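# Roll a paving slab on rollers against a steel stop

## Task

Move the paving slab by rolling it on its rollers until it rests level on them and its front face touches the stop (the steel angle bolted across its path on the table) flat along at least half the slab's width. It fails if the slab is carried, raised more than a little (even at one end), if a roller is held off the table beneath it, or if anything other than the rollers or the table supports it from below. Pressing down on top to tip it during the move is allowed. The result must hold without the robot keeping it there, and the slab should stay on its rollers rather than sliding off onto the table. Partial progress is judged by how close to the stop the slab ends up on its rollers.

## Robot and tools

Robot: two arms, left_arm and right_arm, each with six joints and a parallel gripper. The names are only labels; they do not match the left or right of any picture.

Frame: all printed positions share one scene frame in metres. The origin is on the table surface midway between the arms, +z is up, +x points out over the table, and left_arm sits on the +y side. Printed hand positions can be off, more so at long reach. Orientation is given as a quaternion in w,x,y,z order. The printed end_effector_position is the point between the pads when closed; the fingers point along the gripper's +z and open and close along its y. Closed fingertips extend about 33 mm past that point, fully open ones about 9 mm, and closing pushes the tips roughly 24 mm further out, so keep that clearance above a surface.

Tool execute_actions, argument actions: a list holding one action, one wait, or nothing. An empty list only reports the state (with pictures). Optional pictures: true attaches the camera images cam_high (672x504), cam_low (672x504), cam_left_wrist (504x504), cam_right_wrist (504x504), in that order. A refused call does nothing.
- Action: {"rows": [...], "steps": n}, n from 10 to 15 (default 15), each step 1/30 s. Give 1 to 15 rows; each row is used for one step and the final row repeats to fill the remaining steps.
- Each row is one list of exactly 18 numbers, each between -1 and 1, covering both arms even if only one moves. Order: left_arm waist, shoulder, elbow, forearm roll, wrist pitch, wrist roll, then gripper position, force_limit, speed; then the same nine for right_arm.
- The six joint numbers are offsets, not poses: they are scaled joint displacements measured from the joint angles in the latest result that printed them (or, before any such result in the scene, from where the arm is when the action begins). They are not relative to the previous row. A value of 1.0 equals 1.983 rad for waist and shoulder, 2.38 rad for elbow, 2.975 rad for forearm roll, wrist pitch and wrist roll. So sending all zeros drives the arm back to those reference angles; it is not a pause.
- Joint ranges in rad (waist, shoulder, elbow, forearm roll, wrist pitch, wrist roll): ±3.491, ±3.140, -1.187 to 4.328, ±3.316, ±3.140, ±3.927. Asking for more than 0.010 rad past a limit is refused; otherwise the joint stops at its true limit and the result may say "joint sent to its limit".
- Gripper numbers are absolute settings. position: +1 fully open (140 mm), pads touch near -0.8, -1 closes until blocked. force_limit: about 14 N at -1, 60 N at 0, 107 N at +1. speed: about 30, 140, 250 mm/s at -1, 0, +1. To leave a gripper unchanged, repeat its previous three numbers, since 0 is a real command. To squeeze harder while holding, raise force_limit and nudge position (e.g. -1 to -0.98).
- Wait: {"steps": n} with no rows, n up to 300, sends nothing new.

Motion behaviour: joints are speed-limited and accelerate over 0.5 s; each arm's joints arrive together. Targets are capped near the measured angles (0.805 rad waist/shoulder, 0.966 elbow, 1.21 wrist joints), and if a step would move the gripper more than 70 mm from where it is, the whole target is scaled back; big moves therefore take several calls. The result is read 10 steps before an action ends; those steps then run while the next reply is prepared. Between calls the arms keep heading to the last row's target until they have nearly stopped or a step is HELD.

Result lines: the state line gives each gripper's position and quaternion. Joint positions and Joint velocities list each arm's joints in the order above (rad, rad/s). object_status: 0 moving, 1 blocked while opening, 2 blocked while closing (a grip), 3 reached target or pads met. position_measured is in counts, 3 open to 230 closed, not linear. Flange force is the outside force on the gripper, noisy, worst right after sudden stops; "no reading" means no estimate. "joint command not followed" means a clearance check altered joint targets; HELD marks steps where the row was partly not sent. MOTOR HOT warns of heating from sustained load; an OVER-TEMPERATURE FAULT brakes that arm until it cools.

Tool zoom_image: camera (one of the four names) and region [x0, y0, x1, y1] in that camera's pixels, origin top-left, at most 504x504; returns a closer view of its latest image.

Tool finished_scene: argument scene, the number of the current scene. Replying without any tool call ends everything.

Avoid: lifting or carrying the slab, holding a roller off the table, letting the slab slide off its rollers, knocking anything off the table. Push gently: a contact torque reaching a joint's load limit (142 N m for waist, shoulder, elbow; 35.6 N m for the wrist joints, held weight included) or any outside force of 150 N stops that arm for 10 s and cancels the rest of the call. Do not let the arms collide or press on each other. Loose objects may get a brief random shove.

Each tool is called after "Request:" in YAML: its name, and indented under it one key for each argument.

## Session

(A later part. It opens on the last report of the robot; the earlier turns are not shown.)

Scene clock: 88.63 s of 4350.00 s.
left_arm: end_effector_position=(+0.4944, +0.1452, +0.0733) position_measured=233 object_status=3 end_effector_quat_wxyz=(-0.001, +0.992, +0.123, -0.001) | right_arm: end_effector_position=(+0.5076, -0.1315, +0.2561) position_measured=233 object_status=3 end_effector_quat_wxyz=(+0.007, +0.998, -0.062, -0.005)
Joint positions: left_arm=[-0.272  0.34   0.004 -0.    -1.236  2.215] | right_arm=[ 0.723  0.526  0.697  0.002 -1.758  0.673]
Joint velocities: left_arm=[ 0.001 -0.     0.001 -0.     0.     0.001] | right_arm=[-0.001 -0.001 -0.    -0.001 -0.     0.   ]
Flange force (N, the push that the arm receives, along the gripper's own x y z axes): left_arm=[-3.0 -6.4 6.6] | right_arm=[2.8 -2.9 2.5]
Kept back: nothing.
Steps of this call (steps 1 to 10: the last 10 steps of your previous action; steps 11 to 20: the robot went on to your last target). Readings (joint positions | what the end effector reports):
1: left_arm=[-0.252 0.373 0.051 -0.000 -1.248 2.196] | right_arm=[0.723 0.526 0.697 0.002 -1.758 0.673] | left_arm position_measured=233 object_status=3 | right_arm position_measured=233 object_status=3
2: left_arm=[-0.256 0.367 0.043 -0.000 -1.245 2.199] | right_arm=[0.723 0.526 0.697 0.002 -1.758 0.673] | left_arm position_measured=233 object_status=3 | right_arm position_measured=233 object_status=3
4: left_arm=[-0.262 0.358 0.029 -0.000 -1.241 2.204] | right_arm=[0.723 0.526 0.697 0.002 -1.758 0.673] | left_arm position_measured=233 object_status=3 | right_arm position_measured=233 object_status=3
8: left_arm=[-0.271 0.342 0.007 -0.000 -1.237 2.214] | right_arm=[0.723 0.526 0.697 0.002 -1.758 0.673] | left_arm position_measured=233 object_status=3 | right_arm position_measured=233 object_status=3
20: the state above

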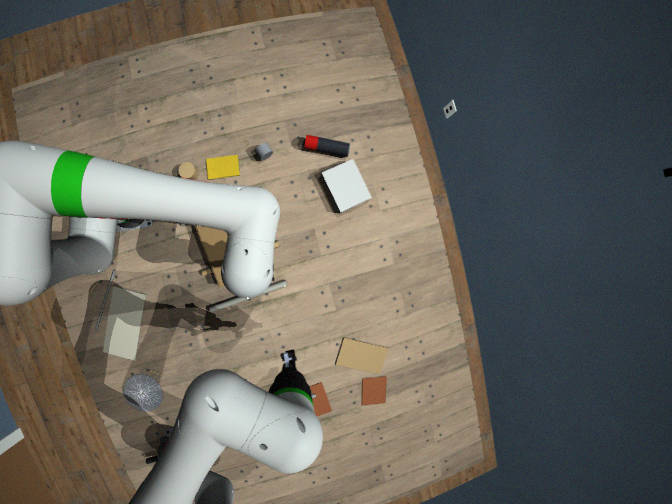

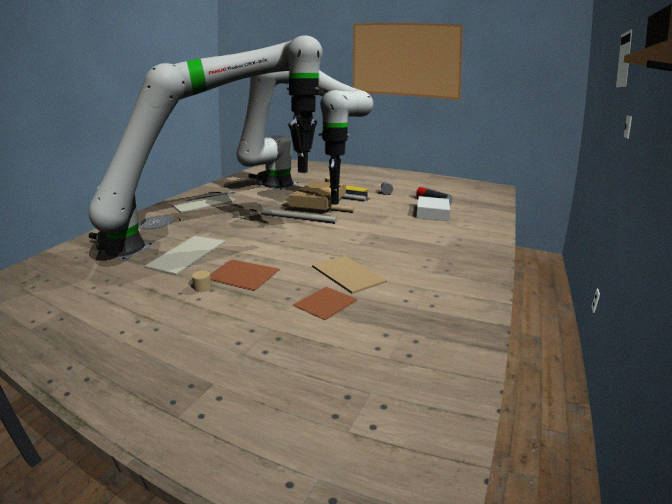

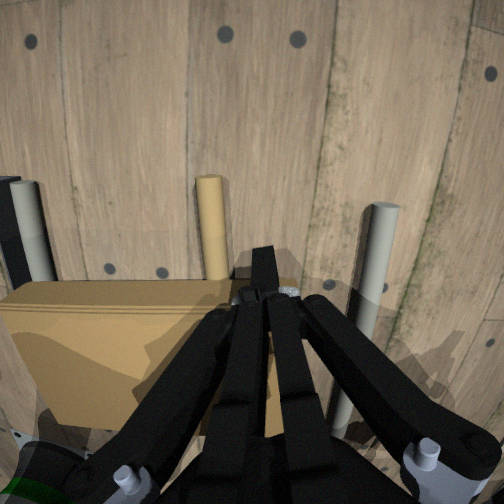

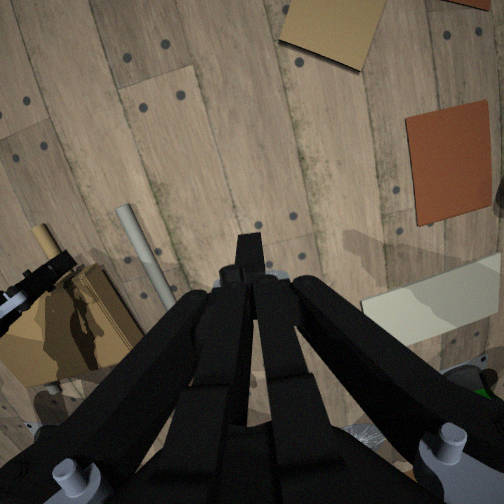

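No contact yet; continuing with another, smaller step.

Request:
execute_actions:
  actions:
    - {"rows":[[-0.003,-0.005,-0.006,0,0.001,0.002,-1,0,0,0,0,0,0,0,0,-1,0,0],[-0.003,-0.005,-0.006,0,0.001,0.002,-1,0,0,0,0,0,0,0,0,-1,0,0],[-0.006,-0.010,-0.012,0,0.002,0.004,-1,0,0,0,0,0,0,0,0,-1,0,0],[-0.006,-0.010,-0.012,0,0.002,0.004,-1,0,0,0,0,0,0,0,0,-1,0,0],[-0.006,-0.010,-0.012,0,0.002,0.004,-1,0,0,0,0,0,0,0,0,-1,0,0],[-0.009,-0.015,-0.018,0,0.003,0.006,-1,0,0,0,0,0,0,0,0,-1,0,0],[-0.009,-0.015,-0.018,0,0.003,0.006,-1,0,0,0,0,0,0,0,0,-1,0,0],[-0.009,-0.015,-0.018,0,0.003,0.006,-1,0,0,0,0,0,0,0,0,-1,0,0],[-0.013,-0.021,-0.025,0,0.004,0.009,-1,0,0,0,0,0,0,0,0,-1,0,0]]}

Request:
execute_actions:
  actions:
    - {"steps":20}
  pictures: true

Scene clock: 89.37 s of 4350.00 s.
left_arm: end_effector_position=(+0.4853, +0.1442, +0.0727) position_measured=233 object_status=3 end_effector_quat_wxyz=(-0.001, +0.992, +0.123, -0.001) | right_arm: end_effector_position=(+0.5076, -0.1315, +0.2561) position_measured=233 object_status=3 end_effector_quat_wxyz=(+0.007, +0.998, -0.062, -0.005)
Joint positions: left_arm=[-0.281  0.326 -0.016 -0.    -1.232  2.224] | right_arm=[ 0.723  0.526  0.697  0.002 -1.758  0.673]
Joint velocities: left_arm=[-0.061 -0.103 -0.146  0.001  0.029  0.059] | right_arm=[ 0.    -0.    -0.     0.    -0.001  0.   ]
Flange force (N, the push that the arm receives, along the gripper's own x y z axes): left_arm=[-16.7 -15.1 9.3] | right_arm=[1.6 -2.6 3.1]
Steps of this call (steps 1 to 15: the robot went on to your last target; steps 16 to 17: nothing new was sent; steps 18 to 22: the first 5 steps of this action). Readings (joint positions | what the end effector reports):
18: left_arm=[-0.273 0.339 0.003 -0.000 -1.236 2.216] | right_arm=[0.723 0.526 0.697 0.002 -1.758 0.673] | left_arm position_measured=233 object_status=3 | right_arm position_measured=233 object_status=3
19: left_arm=[-0.274 0.337 -0.000 -0.000 -1.236 2.217] | right_arm=[0.723 0.526 0.697 0.002 -1.758 0.673] | left_arm position_measured=233 object_status=3 | right_arm position_measured=233 object_status=3
21: left_arm=[-0.278 0.330 -0.010 -0.000 -1.233 2.221] | right_arm=[0.723 0.526 0.697 0.002 -1.758 0.673] | left_arm position_measured=233 object_status=3 | right_arm position_measured=233 object_status=3
22: the state above

Scene clock: 90.03 s of 4350.00 s.
left_arm: end_effector_position=(+0.4667, +0.1423, +0.0715) position_measured=233 object_status=3 end_effector_quat_wxyz=(-0.002, +0.992, +0.124, -0.003) | right_arm: end_effector_position=(+0.5076, -0.1315, +0.2561) position_measured=233 object_status=3 end_effector_quat_wxyz=(+0.007, +0.998, -0.062, -0.005)
Joint positions: left_arm=[-0.298  0.298 -0.056 -0.    -1.224  2.242] | right_arm=[ 0.723  0.526  0.697  0.002 -1.758  0.673]
Joint velocities: left_arm=[-0.001  0.     0.001  0.     0.001 -0.   ] | right_arm=[ 0.002 -0.001  0.002  0.     0.001  0.   ]
Flange force (N, the push that the arm receives, along the gripper's own x y z axes): left_arm=[21.6 1.9 -17.9] | right_arm=[3.2 -3.5 2.0]
Kept back: nothing.
Steps of this call (steps 1 to 10: the last 10 steps of your previous action; steps 11 to 20: the robot went on to your last target). Readings (joint positions | what the end effector reports):
1: left_arm=[-0.283 0.323 -0.020 -0.000 -1.231 2.226] | right_arm=[0.723 0.526 0.697 0.002 -1.758 0.673] | left_arm position_measured=233 object_status=3 | right_arm position_measured=233 object_status=3
2: left_arm=[-0.285 0.319 -0.025 -0.000 -1.229 2.228] | right_arm=[0.723 0.526 0.697 0.002 -1.758 0.673] | left_arm position_measured=233 object_status=3 | right_arm position_measured=233 object_status=3
4: left_arm=[-0.289 0.312 -0.035 -0.000 -1.228 2.232] | right_arm=[0.723 0.526 0.697 0.002 -1.758 0.673] | left_arm position_measured=233 object_status=3 | right_arm position_measured=233 object_status=3
8: left_arm=[-0.297 0.300 -0.053 -0.000 -1.225 2.241] | right_arm=[0.723 0.526 0.697 0.002 -1.758 0.673] | left_arm position_measured=233 object_status=3 | right_arm position_measured=233 object_status=3
20: the state above

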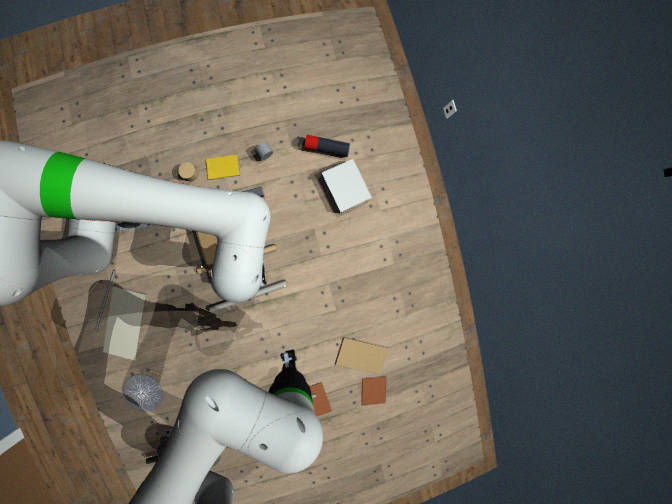

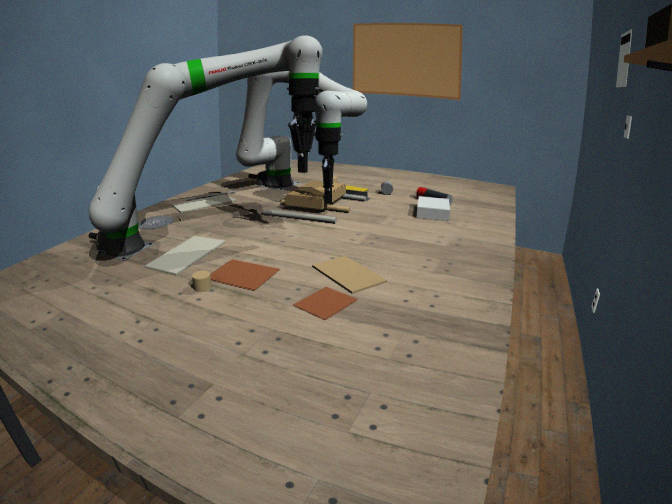

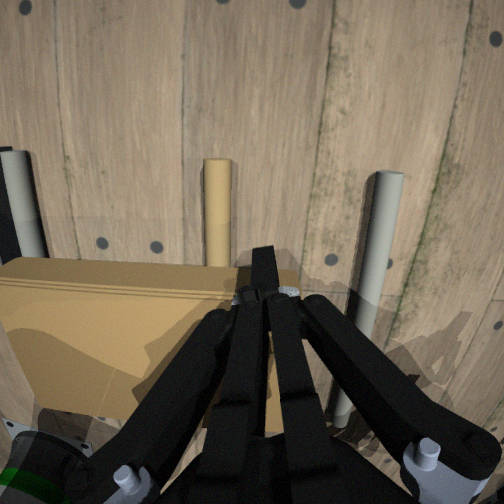

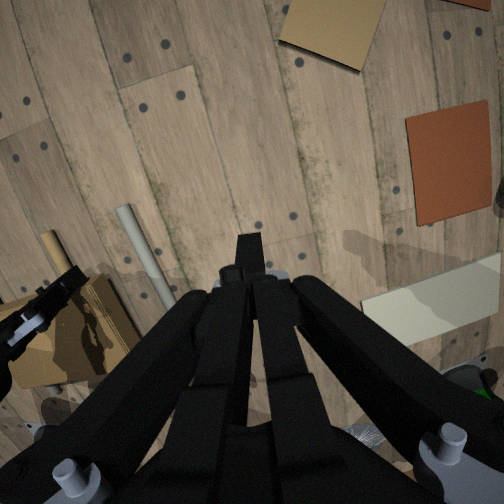

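Request:
execute_actions:
  actions:
    - {"rows":[[-0.002,-0.003,-0.004,0,0.001,0.001,-1,0,0,0,0,0,0,0,0,-1,0,0],[-0.002,-0.003,-0.004,0,0.001,0.001,-1,0,0,0,0,0,0,0,0,-1,0,0],[-0.004,-0.006,-0.008,0,0.001,0.003,-1,0,0,0,0,0,0,0,0,-1,0,0],[-0.004,-0.006,-0.008,0,0.001,0.003,-1,0,0,0,0,0,0,0,0,-1,0,0],[-0.004,-0.006,-0.008,0,0.001,0.003,-1,0,0,0,0,0,0,0,0,-1,0,0],[-0.006,-0.010,-0.012,0,0.002,0.004,-1,0,0,0,0,0,0,0,0,-1,0,0]]}

Request:
execute_actions:
  actions:
    - {"steps":18}

Request:
execute_actions:
  actions:
    - {"rows":[[0.005,0.008,0.010,0,-0.002,-0.003,-1,0,0,0,0,0,0,0,0,-1,0,0],[0.005,0.008,0.010,0,-0.002,-0.003,-1,0,0,0,0,0,0,0,0,-1,0,0],[0.005,0.008,0.010,0,-0.002,-0.003,-1,0,0,0,0,0,0,0,0,-1,0,0],[0.005,0,0.12,0,-0.09,0,-1,0,0,0,0,0,0,0,0,-1,0,0],[0.005,0,0.12,0,-0.09,0,-1,0,0,0,0,0,0,0,0,-1,0,0],[0.005,0,0.12,0,-0.09,0,-1,0,0,0,0,0,0,0,0,-1,0,0],[0.005,0,0.12,0,-0.09,0,-1,0,0,0,0,0,0,0,0,-1,0,0],[0.4,-0.15,0.1,0,-0.18,0,-1,0,0,0,0,0,0,0,0,-1,0,0]]}

Request:
execute_actions:
  actions:
    - {"steps":35}
  pictures: true

Request:
zoom_image:
  camera: "cam_high"
  region: [160,160,330,330]

Scene clock: 91.30 s of 4350.00 s.
left_arm: end_effector_position=(+0.4601, +0.1421, +0.0703) position_measured=233 object_status=3 end_effector_quat_wxyz=(-0.003, +0.992, +0.124, -0.004) | right_arm: end_effector_position=(+0.5076, -0.1315, +0.2561) position_measured=233 object_status=3 end_effector_quat_wxyz=(+0.007, +0.998, -0.062, -0.005)
Joint positions: left_arm=[-0.304  0.29  -0.069 -0.    -1.222  2.248] | right_arm=[ 0.723  0.526  0.697  0.002 -1.758  0.673]
Joint velocities: left_arm=[-0.04  -0.059 -0.092  0.     0.004  0.049] | right_arm=[-0.     0.001 -0.     0.001 -0.001 -0.001]
Flange force (N, the push that the arm receives, along the gripper's own x y z axes): left_arm=[7.0 -8.4 -12.4] | right_arm=[3.8 -3.5 2.2]
Steps of this call (steps 1 to 15: the robot went on to your last target; steps 16 to 33: nothing new was sent; steps 34 to 38: the first 5 steps of this action). Readings (joint positions | what the end effector reports):
34: left_arm=[-0.298 0.298 -0.056 -0.000 -1.224 2.242] | right_arm=[0.723 0.526 0.697 0.002 -1.758 0.673] | left_arm position_measured=233 object_status=3 | right_arm position_measured=233 object_status=3
35: left_arm=[-0.299 0.296 -0.058 -0.000 -1.224 2.243] | right_arm=[0.723 0.526 0.697 0.002 -1.758 0.673] | left_arm position_measured=233 object_status=3 | right_arm position_measured=233 object_status=3
37: left_arm=[-0.302 0.292 -0.066 -0.000 -1.222 2.246] | right_arm=[0.723 0.526 0.697 0.002 -1.758 0.673] | left_arm position_measured=233 object_status=3 | right_arm position_measured=233 object_status=3
38: the state above

Scene clock: 91.90 s of 4350.00 s.
left_arm: end_effector_position=(+0.4536, +0.1416, +0.0703) position_measured=233 object_status=3 end_effector_quat_wxyz=(-0.003, +0.992, +0.124, -0.004) | right_arm: end_effector_position=(+0.5076, -0.1315, +0.2561) position_measured=233 object_status=3 end_effector_quat_wxyz=(+0.007, +0.998, -0.062, -0.005)
Joint positions: left_arm=[-0.31   0.278 -0.084 -0.    -1.218  2.254] | right_arm=[ 0.723  0.526  0.697  0.002 -1.758  0.673]
Joint velocities: left_arm=[ 0.     0.     0.001 -0.     0.    -0.001] | right_arm=[ 0.001 -0.    -0.002 -0.002 -0.    -0.001]
Flange force (N, the push that the arm receives, along the gripper's own x y z axes): left_arm=[18.9 24.9 8.9] | right_arm=[2.7 -3.4 2.7]
Kept back: nothing.
Steps of this call (steps 1 to 10: the last 10 steps of your previous action; steps 11 to 18: the robot went on to your last target). Readings (joint positions | what the end effector reports):
1: left_arm=[-0.305 0.288 -0.072 -0.000 -1.222 2.250] | right_arm=[0.723 0.526 0.697 0.002 -1.758 0.673] | left_arm position_measured=233 object_status=3 | right_arm position_measured=233 object_status=3
2: left_arm=[-0.307 0.285 -0.076 -0.000 -1.221 2.251] | right_arm=[0.723 0.526 0.697 0.002 -1.758 0.673] | left_arm position_measured=233 object_status=3 | right_arm position_measured=233 object_status=3
4: left_arm=[-0.309 0.280 -0.081 -0.000 -1.219 2.253] | right_arm=[0.723 0.526 0.697 0.002 -1.758 0.673] | left_arm position_measured=233 object_status=3 | right_arm position_measured=233 object_status=3
8: left_arm=[-0.310 0.279 -0.084 -0.000 -1.218 2.254] | right_arm=[0.723 0.526 0.697 0.002 -1.758 0.673] | left_arm position_measured=233 object_status=3 | right_arm position_measured=233 object_status=3
18: the state above

Scene clock: 92.07 s of 4350.00 s.
left_arm: end_effector_position=(+0.4637, +0.1416, +0.0747) position_measured=233 object_status=3 end_effector_quat_wxyz=(-0.002, +0.992, +0.124, -0.002) | right_arm: end_effector_position=(+0.5076, -0.1315, +0.2561) position_measured=233 object_status=3 end_effector_quat_wxyz=(+0.007, +0.998, -0.062, -0.005)
Joint positions: left_arm=[-0.302  0.29  -0.058 -0.001 -1.229  2.248] | right_arm=[ 0.723  0.526  0.697  0.002 -1.758  0.673]
Joint velocities: left_arm=[ 0.004  0.001  0.384  0.    -0.258 -0.002] | right_arm=[ 0.001 -0.001  0.    -0.002  0.001 -0.001]
Flange force (N, the push that the arm receives, along the gripper's own x y z axes): left_arm=[2.5 -14.6 39.7] | right_arm=[3.3 -3.3 1.8]
Steps of this call (steps 1 to 5: the first 5 steps of this action). Readings (joint positions | what the end effector reports):
1: left_arm=[-0.310 0.278 -0.084 -0.000 -1.219 2.254] | right_arm=[0.723 0.526 0.697 0.002 -1.758 0.673] | left_arm position_measured=233 object_status=3 | right_arm position_measured=233 object_status=3
2: left_arm=[-0.309 0.280 -0.081 -0.001 -1.220 2.254] | right_arm=[0.723 0.526 0.697 0.002 -1.758 0.673] | left_arm position_measured=233 object_status=3 | right_arm position_measured=233 object_status=3
4: left_arm=[-0.303 0.289 -0.067 -0.001 -1.224 2.248] | right_arm=[0.723 0.526 0.697 0.002 -1.758 0.673] | left_arm position_measured=233 object_status=3 | right_arm position_measured=233 object_status=3
5: the state above

Scene clock: 93.23 s of 4350.00 s.
left_arm: end_effector_position=(+0.4909, +0.4708, +0.2974) position_measured=233 object_status=3 end_effector_quat_wxyz=(-0.001, +0.885, +0.466, -0.004) | right_arm: end_effector_position=(+0.5076, -0.1315, +0.2561) position_measured=233 object_status=3 end_effector_quat_wxyz=(+0.007, +0.998, -0.062, -0.005)
Joint positions: left_arm=[ 0.412  0.008  0.146 -0.    -1.716  2.254] | right_arm=[ 0.723  0.526  0.697  0.002 -1.758  0.673]
Joint velocities: left_arm=[ 0.692 -0.269  0.079 -0.    -0.365  0.004] | right_arm=[-0.     0.001  0.    -0.     0.    -0.   ]
Flange force (N, the push that the arm receives, along the gripper's own x y z axes): left_arm=[3.6 -12.0 5.7] | right_arm=[4.2 -3.6 1.9]
Kept back: nothing.
Steps of this call (steps 1 to 10: the last 10 steps of your previous action; steps 11 to 35: the robot went on to your last target). Readings (joint positions | what the end effector reports):
1: left_arm=[-0.302 0.290 -0.041 -0.001 -1.242 2.248] | right_arm=[0.723 0.526 0.697 0.002 -1.758 0.673] | left_arm position_measured=233 object_status=3 | right_arm position_measured=233 object_status=3
2: left_arm=[-0.302 0.289 -0.017 -0.001 -1.262 2.248] | right_arm=[0.723 0.526 0.697 0.002 -1.758 0.673] | left_arm position_measured=233 object_status=3 | right_arm position_measured=233 object_status=3
4: left_arm=[-0.300 0.285 0.039 -0.000 -1.319 2.249] | right_arm=[0.723 0.526 0.697 0.002 -1.758 0.673] | left_arm position_measured=233 object_status=3 | right_arm position_measured=233 object_status=3
8: left_arm=[-0.237 0.256 0.080 -0.000 -1.375 2.250] | right_arm=[0.723 0.526 0.697 0.002 -1.758 0.673] | left_arm position_measured=233 object_status=3 | right_arm position_measured=233 object_status=3
35: the state above

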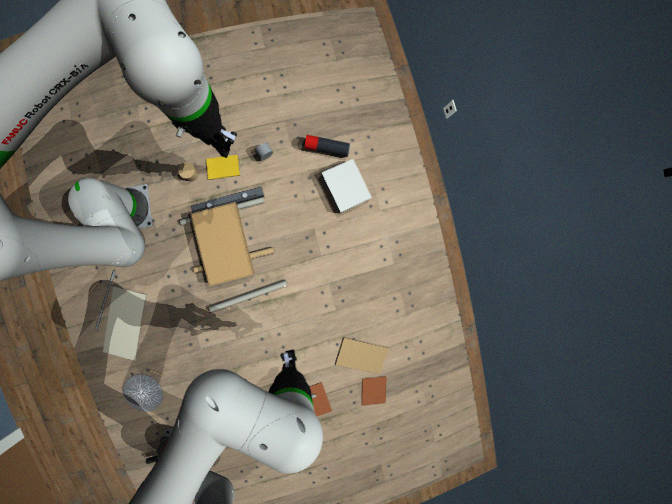

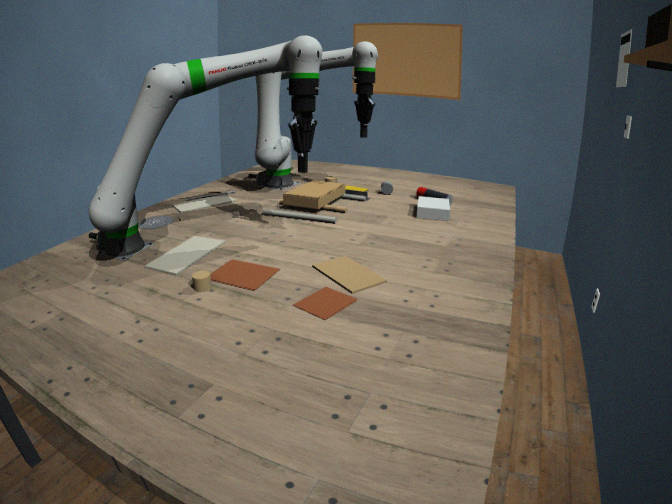

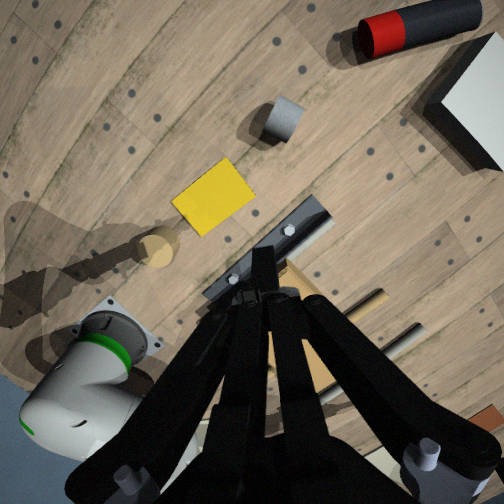

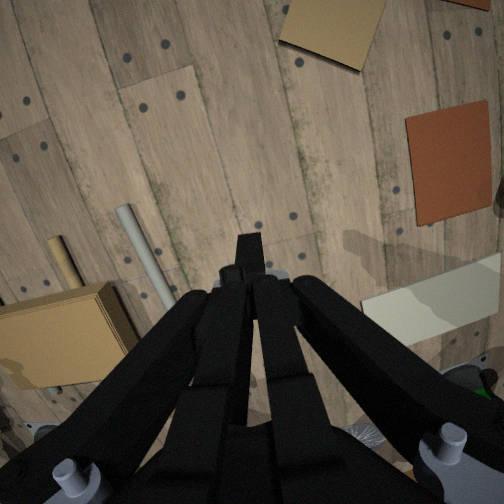

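Region (160, 160, 330, 330) of cam_high's 672x504 image, scaled by 2.965, with more detail than that image has.

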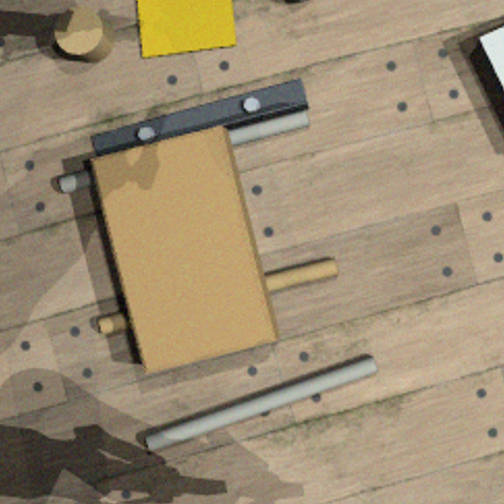

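Request:
execute_actions:
  actions:
    - {"rows":[[0,0,0,0,0,0,-1,0,0,0.162,0.057,-0.024,0,0.062,0.014,-1,0,0]]}

Request:
execute_actions:
  actions:
    - {"steps":22}

Request:
execute_actions:
  actions:
    - {"rows":[[0,0,0,0,0,0,-1,0,0,0.002,0.004,-0.078,0,0.063,0,-1,0,0]]}

Request:
execute_actions:
  actions:
    - {"steps":16}

Request:
execute_actions:
  actions:
    - {"rows":[[0,0,0,0,0,0,-1,0,0,0.004,0.008,0.010,0,-0.003,-0.003,-1,0,0],[0,0,0,0,0,0,-1,0,0,0.008,0.016,0.020,0,-0.005,-0.005,-1,0,0],[0,0,0,0,0,0,-1,0,0,0.008,0.016,0.020,0,-0.005,-0.005,-1,0,0],[0,0,0,0,0,0,-1,0,0,0.011,0.022,0.028,0,-0.007,-0.007,-1,0,0],[0,0,0,0,0,0,-1,0,0,0.011,0.022,0.028,0,-0.007,-0.007,-1,0,0],[0,0,0,0,0,0,-1,0,0,0.0145,0.029,0.037,0,-0.009,-0.009,-1,0,0]]}

Request:
execute_actions:
  actions:
    - {"steps":20}
  pictures: true

Scene clock: 94.53 s of 4350.00 s.
left_arm: end_effector_position=(+0.4858, +0.4811, +0.3035) position_measured=233 object_status=3 end_effector_quat_wxyz=(-0.001, +0.878, +0.478, -0.004) | right_arm: end_effector_position=(+0.4959, -0.0988, +0.2414) position_measured=233 object_status=3 end_effector_quat_wxyz=(+0.006, +0.999, -0.034, -0.004)
Joint positions: left_arm=[ 0.438 -0.003  0.149 -0.    -1.73   2.254] | right_arm=[ 0.772  0.544  0.688  0.002 -1.729  0.68 ]
Joint velocities: left_arm=[-0.424  0.172 -0.057 -0.     0.222 -0.001] | right_arm=[ 0.626  0.223 -0.112  0.     0.35   0.078]
Flange force (N, the push that the arm receives, along the gripper's own x y z axes): left_arm=[-3.9 -0.1 14.4] | right_arm=[11.1 15.1 -3.3]
Steps of this call (steps 1 to 30: the robot went on to your last target; steps 31 to 34: nothing new was sent; steps 35 to 39: the first 5 steps of this action). Readings (joint positions | what the end effector reports):
35: left_arm=[0.483 -0.019 0.154 -0.000 -1.754 2.254] | right_arm=[0.723 0.526 0.697 0.002 -1.758 0.673] | left_arm position_measured=233 object_status=3 | right_arm position_measured=233 object_status=3
36: left_arm=[0.479 -0.018 0.154 -0.000 -1.752 2.254] | right_arm=[0.727 0.527 0.696 0.002 -1.755 0.673] | left_arm position_measured=233 object_status=3 | right_arm position_measured=233 object_status=3
38: left_arm=[0.454 -0.009 0.151 -0.000 -1.739 2.254] | right_arm=[0.752 0.536 0.691 0.002 -1.741 0.677] | left_arm position_measured=233 object_status=3 | right_arm position_measured=233 object_status=3
39: the state above

Scene clock: 95.27 s of 4350.00 s.
left_arm: end_effector_position=(+0.4909, +0.4708, +0.2974) position_measured=233 object_status=3 end_effector_quat_wxyz=(-0.001, +0.885, +0.466, -0.004) | right_arm: end_effector_position=(+0.3951, +0.0652, +0.1579) position_measured=233 object_status=3 end_effector_quat_wxyz=(+0.001, +0.993, +0.119, -0.000)
Joint positions: left_arm=[ 0.412  0.008  0.146 -0.    -1.716  2.254] | right_arm=[ 1.044  0.639  0.64   0.001 -1.573  0.715]
Joint velocities: left_arm=[ 0.     0.    -0.    -0.    -0.001 -0.   ] | right_arm=[ 0.004  0.001 -0.003 -0.001  0.003  0.   ]
Flange force (N, the push that the arm receives, along the gripper's own x y z axes): left_arm=[-2.8 -8.6 10.8] | right_arm=[2.0 -3.0 2.2]
Kept back: nothing.
Steps of this call (steps 1 to 10: the last 10 steps of your previous action; steps 11 to 22: the robot went on to your last target). Readings (joint positions | what the end effector reports):
1: left_arm=[0.426 0.002 0.148 -0.000 -1.724 2.254] | right_arm=[0.793 0.551 0.684 0.001 -1.718 0.682] | left_arm position_measured=233 object_status=3 | right_arm position_measured=233 object_status=3
2: left_arm=[0.418 0.006 0.147 -0.000 -1.719 2.254] | right_arm=[0.812 0.558 0.681 0.001 -1.707 0.685] | left_arm position_measured=233 object_status=3 | right_arm position_measured=233 object_status=3
4: left_arm=[0.413 0.008 0.146 -0.000 -1.717 2.254] | right_arm=[0.848 0.570 0.674 0.001 -1.686 0.690] | left_arm position_measured=233 object_status=3 | right_arm position_measured=233 object_status=3
8: left_arm=[0.412 0.008 0.146 -0.000 -1.716 2.254] | right_arm=[0.921 0.596 0.661 0.001 -1.644 0.699] | left_arm position_measured=233 object_status=3 | right_arm position_measured=233 object_status=3
22: the state above

Scene clock: 95.43 s of 4350.00 s.
left_arm: end_effector_position=(+0.4909, +0.4708, +0.2974) position_measured=233 object_status=3 end_effector_quat_wxyz=(-0.001, +0.885, +0.466, -0.004) | right_arm: end_effector_position=(+0.3940, +0.0653, +0.1299) position_measured=233 object_status=3 end_effector_quat_wxyz=(+0.002, +0.993, +0.120, -0.001)
Joint positions: left_arm=[ 0.412  0.008  0.146 -0.    -1.716  2.254] | right_arm=[ 1.045  0.642  0.579  0.001 -1.512  0.715]
Joint velocities: left_arm=[ 0.001  0.    -0.001  0.    -0.     0.002] | right_arm=[ 0.017  0.039 -0.857 -0.     0.857  0.   ]
Flange force (N, the push that the arm receives, along the gripper's own x y z axes): left_arm=[-3.6 -6.7 10.7] | right_arm=[4.0 -3.2 -12.9]
Steps of this call (steps 1 to 5: the first 5 steps of this action). Readings (joint positions | what the end effector reports):
1: left_arm=[0.412 0.008 0.146 -0.000 -1.716 2.254] | right_arm=[1.044 0.639 0.639 0.001 -1.573 0.715] | left_arm position_measured=233 object_status=3 | right_arm position_measured=233 object_status=3
2: left_arm=[0.412 0.008 0.146 -0.000 -1.716 2.254] | right_arm=[1.044 0.639 0.634 0.001 -1.568 0.715] | left_arm position_measured=233 object_status=3 | right_arm position_measured=233 object_status=3
4: left_arm=[0.412 0.008 0.146 -0.000 -1.716 2.254] | right_arm=[1.045 0.641 0.604 0.001 -1.537 0.715] | left_arm position_measured=233 object_status=3 | right_arm position_measured=233 object_status=3
5: the state above

Scene clock: 95.97 s of 4350.00 s.
left_arm: end_effector_position=(+0.4909, +0.4708, +0.2974) position_measured=233 object_status=3 end_effector_quat_wxyz=(-0.001, +0.885, +0.466, -0.004) | right_arm: end_effector_position=(+0.3895, +0.0601, +0.0732) position_measured=233 object_status=3 end_effector_quat_wxyz=(+0.004, +0.993, +0.121, -0.002)
Joint positions: left_arm=[ 0.412  0.008  0.146 -0.    -1.716  2.254] | right_arm=[ 1.048  0.647  0.454  0.001 -1.386  0.715]
Joint velocities: left_arm=[ 0.002  0.     0.    -0.     0.    -0.   ] | right_arm=[-0.002 -0.     0.001 -0.    -0.001 -0.   ]
Flange force (N, the push that the arm receives, along the gripper's own x y z axes): left_arm=[-2.7 -8.2 9.8] | right_arm=[2.2 -2.0 4.5]
Kept back: nothing.
Steps of this call (steps 1 to 10: the last 10 steps of your previous action; steps 11 to 16: the robot went on to your last target). Readings (joint positions | what the end effector reports):
1: left_arm=[0.412 0.008 0.146 -0.000 -1.716 2.254] | right_arm=[1.046 0.643 0.548 0.001 -1.481 0.715] | left_arm position_measured=233 object_status=3 | right_arm position_measured=233 object_status=3
2: left_arm=[0.412 0.008 0.146 -0.000 -1.716 2.254] | right_arm=[1.046 0.645 0.519 0.001 -1.452 0.715] | left_arm position_measured=233 object_status=3 | right_arm position_measured=233 object_status=3
4: left_arm=[0.412 0.008 0.146 -0.000 -1.716 2.254] | right_arm=[1.047 0.646 0.477 0.001 -1.410 0.715] | left_arm position_measured=233 object_status=3 | right_arm position_measured=233 object_status=3
8: left_arm=[0.412 0.008 0.146 -0.000 -1.716 2.254] | right_arm=[1.048 0.647 0.455 0.001 -1.387 0.715] | left_arm position_measured=233 object_status=3 | right_arm position_measured=233 object_status=3
16: the state above

Scene clock: 96.13 s of 4350.00 s.
left_arm: end_effector_position=(+0.4909, +0.4708, +0.2974) position_measured=233 object_status=3 end_effector_quat_wxyz=(-0.001, +0.885, +0.466, -0.004) | right_arm: end_effector_position=(+0.3869, +0.0737, +0.0721) position_measured=233 object_status=3 end_effector_quat_wxyz=(+0.004, +0.993, +0.121, -0.002)
Joint positions: left_arm=[ 0.412  0.008  0.146 -0.    -1.716  2.254] | right_arm=[ 1.06   0.672  0.491  0.001 -1.398  0.703]
Joint velocities: left_arm=[-0.    -0.001  0.001 -0.     0.001 -0.   ] | right_arm=[ 0.11   0.222  0.347  0.002 -0.104 -0.104]
Flange force (N, the push that the arm receives, along the gripper's own x y z axes): left_arm=[-3.5 -7.1 10.0] | right_arm=[2.8 -0.9 3.8]
Steps of this call (steps 1 to 5: the first 5 steps of this action). Readings (joint positions | what the end effector reports):
1: left_arm=[0.412 0.008 0.146 -0.000 -1.716 2.254] | right_arm=[1.048 0.647 0.454 0.001 -1.386 0.715] | left_arm position_measured=233 object_status=3 | right_arm position_measured=233 object_status=3
2: left_arm=[0.412 0.008 0.146 -0.000 -1.716 2.254] | right_arm=[1.049 0.650 0.458 0.001 -1.387 0.714] | left_arm position_measured=233 object_status=3 | right_arm position_measured=233 object_status=3
4: left_arm=[0.412 0.008 0.146 -0.000 -1.716 2.254] | right_arm=[1.057 0.665 0.480 0.001 -1.394 0.707] | left_arm position_measured=233 object_status=3 | right_arm position_measured=233 object_status=3
5: the state above

Scene clock: 96.80 s of 4350.00 s.
left_arm: end_effector_position=(+0.4909, +0.4708, +0.2974) position_measured=233 object_status=3 end_effector_quat_wxyz=(-0.001, +0.885, +0.466, -0.004) | right_arm: end_effector_position=(+0.3835, +0.0919, +0.0714) position_measured=233 object_status=3 end_effector_quat_wxyz=(+0.002, +0.993, +0.122, -0.001)
Joint positions: left_arm=[ 0.412  0.008  0.146 -0.    -1.716  2.254] | right_arm=[ 1.076  0.705  0.542  0.001 -1.413  0.688]
Joint velocities: left_arm=[-0.     0.001 -0.001  0.     0.    -0.001] | right_arm=[-0.    -0.    -0.001  0.002 -0.    -0.   ]
Flange force (N, the push that the arm receives, along the gripper's own x y z axes): left_arm=[-4.9 -8.8 11.0] | right_arm=[2.7 -3.3 4.1]
Kept back: nothing.
Steps of this call (steps 1 to 10: the last 10 steps of your previous action; steps 11 to 20: the robot went on to your last target). Readings (joint positions | what the end effector reports):
1: left_arm=[0.412 0.008 0.146 -0.000 -1.716 2.254] | right_arm=[1.064 0.679 0.502 0.001 -1.401 0.700] | left_arm position_measured=233 object_status=3 | right_arm position_measured=233 object_status=3
2: left_arm=[0.412 0.008 0.146 -0.000 -1.716 2.254] | right_arm=[1.067 0.686 0.513 0.001 -1.405 0.696] | left_arm position_measured=233 object_status=3 | right_arm position_measured=233 object_status=3
4: left_arm=[0.412 0.008 0.146 -0.000 -1.716 2.254] | right_arm=[1.073 0.698 0.532 0.001 -1.410 0.691] | left_arm position_measured=233 object_status=3 | right_arm position_measured=233 object_status=3
8: left_arm=[0.412 0.008 0.146 -0.000 -1.716 2.254] | right_arm=[1.076 0.704 0.541 0.001 -1.413 0.688] | left_arm position_measured=233 object_status=3 | right_arm position_measured=233 object_status=3
20: the state above

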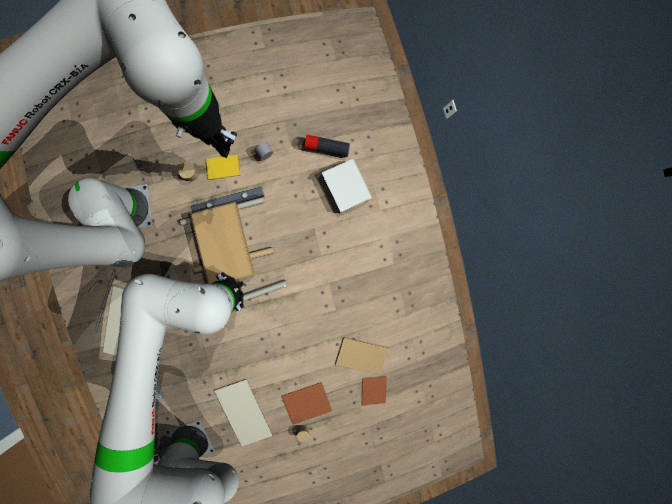

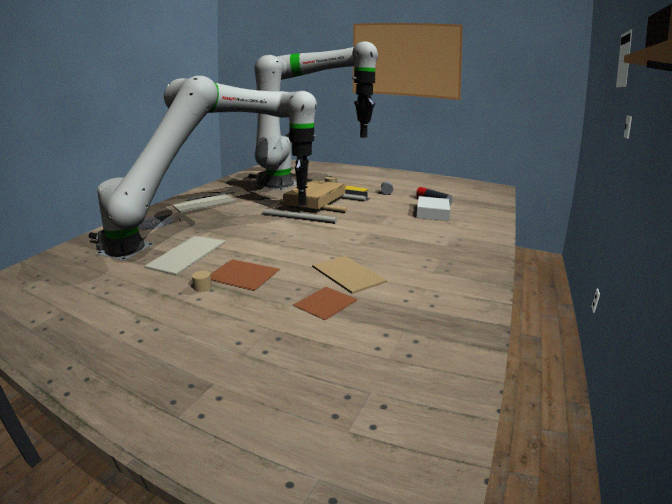

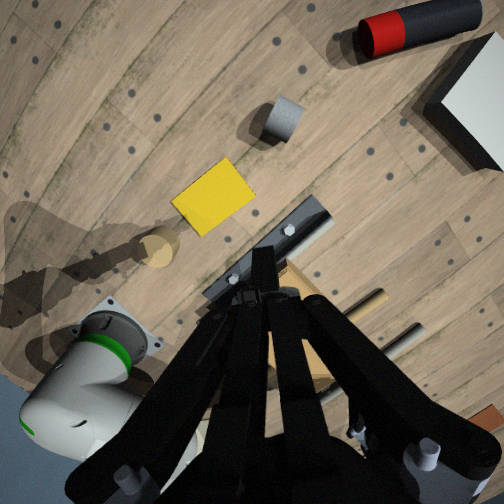

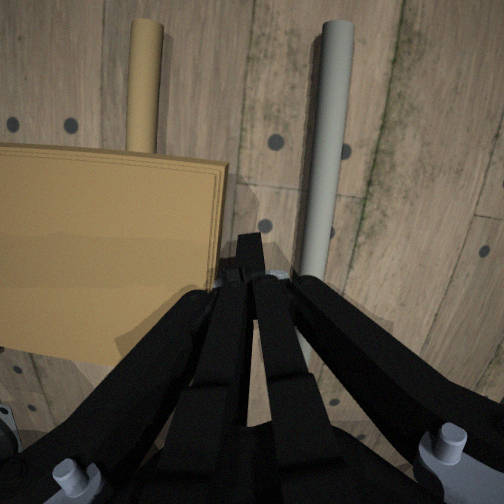

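No contact yet; advancing about 1.5 cm more.

Request:
execute_actions:
  actions:
    - {"rows":[[0,0,0,0,0,0,-1,0,0,0.002,0.004,0.006,0,-0.002,-0.001,-1,0,0],[0,0,0,0,0,0,-1,0,0,0.004,0.008,0.011,0,-0.003,-0.002,-1,0,0],[0,0,0,0,0,0,-1,0,0,0.004,0.008,0.011,0,-0.003,-0.002,-1,0,0],[0,0,0,0,0,0,-1,0,0,0.006,0.012,0.016,0,-0.005,-0.004,-1,0,0],[0,0,0,0,0,0,-1,0,0,0.006,0.012,0.016,0,-0.005,-0.004,-1,0,0],[0,0,0,0,0,0,-1,0,0,0.008,0.015,0.020,0,-0.006,-0.005,-1,0,0]]}

Request:
execute_actions:
  actions:
    - {"steps":20}

Scene clock: 97.53 s of 4350.00 s.
left_arm: end_effector_position=(+0.4909, +0.4708, +0.2974) position_measured=233 object_status=3 end_effector_quat_wxyz=(-0.001, +0.885, +0.466, -0.004) | right_arm: end_effector_position=(+0.3816, +0.0997, +0.0714) position_measured=233 object_status=3 end_effector_quat_wxyz=(+0.002, +0.992, +0.122, -0.001)
Joint positions: left_arm=[ 0.412  0.008  0.146 -0.    -1.716  2.254] | right_arm=[ 1.084  0.719  0.566  0.001 -1.421  0.682]
Joint velocities: left_arm=[-0.     0.     0.001 -0.     0.    -0.001] | right_arm=[ 0.061  0.124  0.193  0.001 -0.079 -0.073]
Flange force (N, the push that the arm receives, along the gripper's own x y z axes): left_arm=[-3.5 -6.6 10.8] | right_arm=[-1.4 0.0 5.7]
Steps of this call (steps 1 to 15: the robot went on to your last target; steps 16 to 17: nothing new was sent; steps 18 to 22: the first 5 steps of this action). Readings (joint positions | what the end effector reports):
18: left_arm=[0.412 0.008 0.146 -0.000 -1.716 2.254] | right_arm=[1.077 0.705 0.542 0.001 -1.413 0.688] | left_arm position_measured=233 object_status=3 | right_arm position_measured=233 object_status=3
19: left_arm=[0.412 0.008 0.146 -0.000 -1.716 2.254] | right_arm=[1.078 0.707 0.546 0.001 -1.415 0.687] | left_arm position_measured=233 object_status=3 | right_arm position_measured=233 object_status=3
21: left_arm=[0.412 0.008 0.146 -0.000 -1.716 2.254] | right_arm=[1.082 0.715 0.559 0.001 -1.419 0.684] | left_arm position_measured=233 object_status=3 | right_arm position_measured=233 object_status=3
22: the state above

Scene clock: 98.20 s of 4350.00 s.
left_arm: end_effector_position=(+0.4909, +0.4708, +0.2974) position_measured=233 object_status=3 end_effector_quat_wxyz=(-0.001, +0.885, +0.466, -0.004) | right_arm: end_effector_position=(+0.3788, +0.1077, +0.0709) position_measured=233 object_status=3 end_effector_quat_wxyz=(+0.002, +0.992, +0.122, -0.001)
Joint positions: left_arm=[ 0.412  0.008  0.146 -0.    -1.716  2.254] | right_arm=[ 1.092  0.734  0.59   0.001 -1.431  0.673]
Joint velocities: left_arm=[-0.    -0.001  0.     0.     0.    -0.   ] | right_arm=[ 0.002 -0.001 -0.    -0.002  0.001  0.001]
Flange force (N, the push that the arm receives, along the gripper's own x y z axes): left_arm=[-2.9 -10.3 12.6] | right_arm=[-1.1 95.6 -18.2]
Kept back: nothing.
Steps of this call (steps 1 to 10: the last 10 steps of your previous action; steps 11 to 20: the robot went on to your last target). Readings (joint positions | what the end effector reports):
1: left_arm=[0.412 0.008 0.146 -0.000 -1.716 2.254] | right_arm=[1.086 0.723 0.572 0.001 -1.424 0.680] | left_arm position_measured=233 object_status=3 | right_arm position_measured=233 object_status=3
2: left_arm=[0.412 0.008 0.146 -0.000 -1.716 2.254] | right_arm=[1.088 0.727 0.578 0.001 -1.426 0.678] | left_arm position_measured=233 object_status=3 | right_arm position_measured=233 object_status=3
4: left_arm=[0.412 0.008 0.146 -0.000 -1.716 2.254] | right_arm=[1.090 0.732 0.586 0.002 -1.430 0.675] | left_arm position_measured=233 object_status=3 | right_arm position_measured=233 object_status=3
8: left_arm=[0.412 0.008 0.146 -0.000 -1.716 2.254] | right_arm=[1.092 0.734 0.589 0.002 -1.431 0.673] | left_arm position_measured=233 object_status=3 | right_arm position_measured=233 object_status=3
20: the state above

The slab is firmly against the stop; backing off now.

Request:
execute_actions:
  actions:
    - {"rows":[[0,0,0,0,0,0,-1,0,0,-0.01,-0.02,-0.03,0,0.01,0,-1,0,0],[0,0,0,0,0,0,-1,0,0,-0.01,-0.02,-0.03,0,0.01,0,-1,0,0],[0,0,0,0,0,0,-1,0,0,-0.01,-0.02,-0.03,0,0.01,0,-1,0,0],[0,0,0,0,0,0,-1,0,0,-0.01,-0.05,0.08,0,-0.1,0,-1,0,0],[0,0,0,0,0,0,-1,0,0,-0.01,-0.05,0.08,0,-0.1,0,-1,0,0],[0,0,0,0,0,0,-1,0,0,-0.01,-0.05,0.08,0,-0.1,0,-1,0,0],[0,0,0,0,0,0,-1,0,0,-0.01,-0.05,0.08,0,-0.1,0,-1,0,0],[0,0,0,0,0,0,-1,0,0,-0.2,-0.12,0.08,0,-0.14,0,-1,0,0]]}

Request:
execute_actions:
  actions:
    - {"steps":28}
  pictures: true

Request:
zoom_image:
  camera: "cam_high"
  region: [160,160,330,330]

Scene clock: 98.87 s of 4350.00 s.
left_arm: end_effector_position=(+0.4909, +0.4708, +0.2974) position_measured=233 object_status=3 end_effector_quat_wxyz=(-0.001, +0.885, +0.466, -0.004) | right_arm: end_effector_position=(+0.3806, +0.0941, +0.0707) position_measured=233 object_status=3 end_effector_quat_wxyz=(+0.002, +0.993, +0.116, -0.002)
Joint positions: left_arm=[ 0.412  0.008  0.146 -0.    -1.716  2.254] | right_arm=[ 1.08   0.706  0.543 -0.001 -1.413  0.673]
Joint velocities: left_arm=[-0.     0.001 -0.002  0.    -0.     0.001] | right_arm=[-0.094 -0.268 -0.32  -0.001 -0.049 -0.   ]
Flange force (N, the push that the arm receives, along the gripper's own x y z axes): left_arm=[-2.9 -7.4 11.1] | right_arm=[11.1 6.5 25.2]
Steps of this call (steps 1 to 15: the robot went on to your last target; steps 16 to 20: the first 5 steps of this action). Readings (joint positions | what the end effector reports):
16: left_arm=[0.412 0.008 0.146 -0.000 -1.716 2.254] | right_arm=[1.092 0.734 0.590 0.001 -1.430 0.673] | left_arm position_measured=233 object_status=3 | right_arm position_measured=233 object_status=3
17: left_arm=[0.412 0.008 0.146 -0.000 -1.716 2.254] | right_arm=[1.092 0.732 0.585 0.001 -1.428 0.673] | left_arm position_measured=233 object_status=3 | right_arm position_measured=233 object_status=3
19: left_arm=[0.412 0.008 0.146 -0.000 -1.716 2.254] | right_arm=[1.085 0.716 0.557 -0.001 -1.414 0.673] | left_arm position_measured=233 object_status=3 | right_arm position_measured=233 object_status=3
20: the state above

Scene clock: 99.80 s of 4350.00 s.
left_arm: end_effector_position=(+0.4909, +0.4708, +0.2974) position_measured=233 object_status=3 end_effector_quat_wxyz=(-0.001, +0.885, +0.466, -0.004) | right_arm: end_effector_position=(+0.5053, -0.1457, +0.3030) position_measured=233 object_status=3 end_effector_quat_wxyz=(-0.002, +0.998, -0.069, +0.003)
Joint positions: left_arm=[ 0.412  0.008  0.146 -0.    -1.716  2.254] | right_arm=[ 0.709  0.502  0.773  0.002 -1.835  0.673]
Joint velocities: left_arm=[ 0.001  0.    -0.001 -0.    -0.    -0.   ] | right_arm=[-0.263 -0.123  0.135 -0.002 -0.237  0.   ]
Flange force (N, the push that the arm receives, along the gripper's own x y z axes): left_arm=[-3.7 -7.9 12.0] | right_arm=[4.7 15.4 -9.9]
Kept back: nothing.
Steps of this call (steps 1 to 10: the last 10 steps of your previous action; steps 11 to 28: the robot went on to your last target). Readings (joint positions | what the end effector reports):
1: left_arm=[0.412 0.008 0.146 -0.000 -1.716 2.254] | right_arm=[1.079 0.698 0.536 -0.001 -1.419 0.673] | left_arm position_measured=233 object_status=3 | right_arm position_measured=233 object_status=3
2: left_arm=[0.412 0.008 0.146 -0.000 -1.716 2.254] | right_arm=[1.079 0.693 0.535 -0.000 -1.433 0.673] | left_arm position_measured=233 object_status=3 | right_arm position_measured=233 object_status=3
4: left_arm=[0.412 0.008 0.146 -0.000 -1.716 2.254] | right_arm=[1.078 0.683 0.556 0.000 -1.479 0.673] | left_arm position_measured=233 object_status=3 | right_arm position_measured=233 object_status=3
8: left_arm=[0.412 0.008 0.146 -0.000 -1.716 2.254] | right_arm=[1.027 0.653 0.608 0.001 -1.545 0.673] | left_arm position_measured=233 object_status=3 | right_arm position_measured=233 object_status=3
28: the state above

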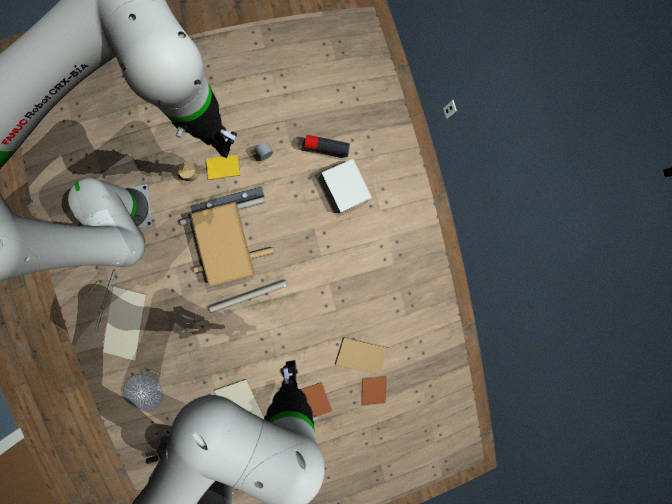

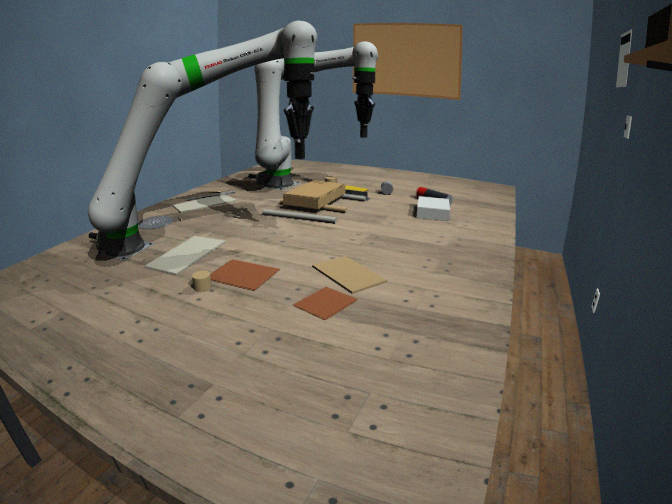

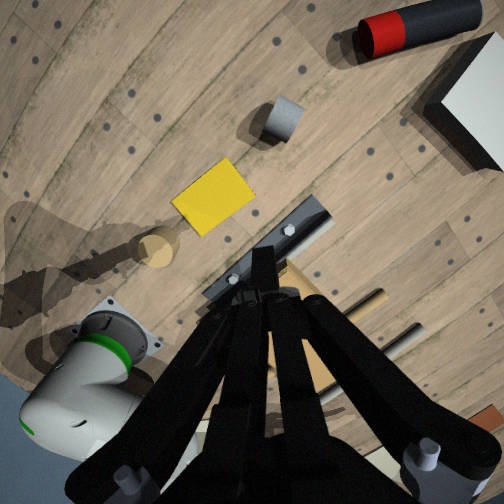

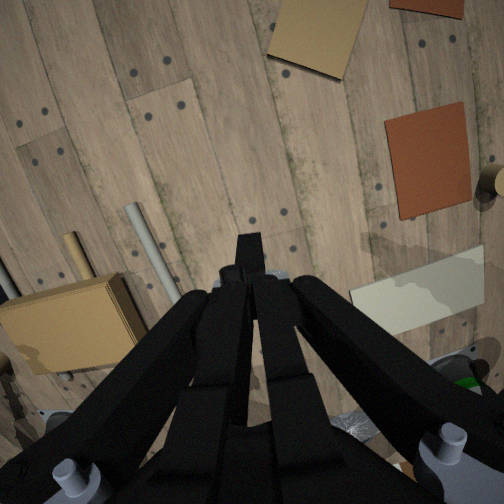

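Region (160, 160, 330, 330) of cam_high's 672x504 image, scaled by 2.965, with more detail than that image has.

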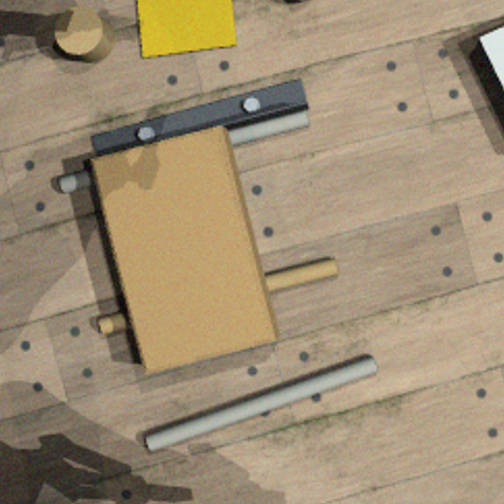

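Request:
finished_scene:
  scene: 1

The scene is finished: the task was done.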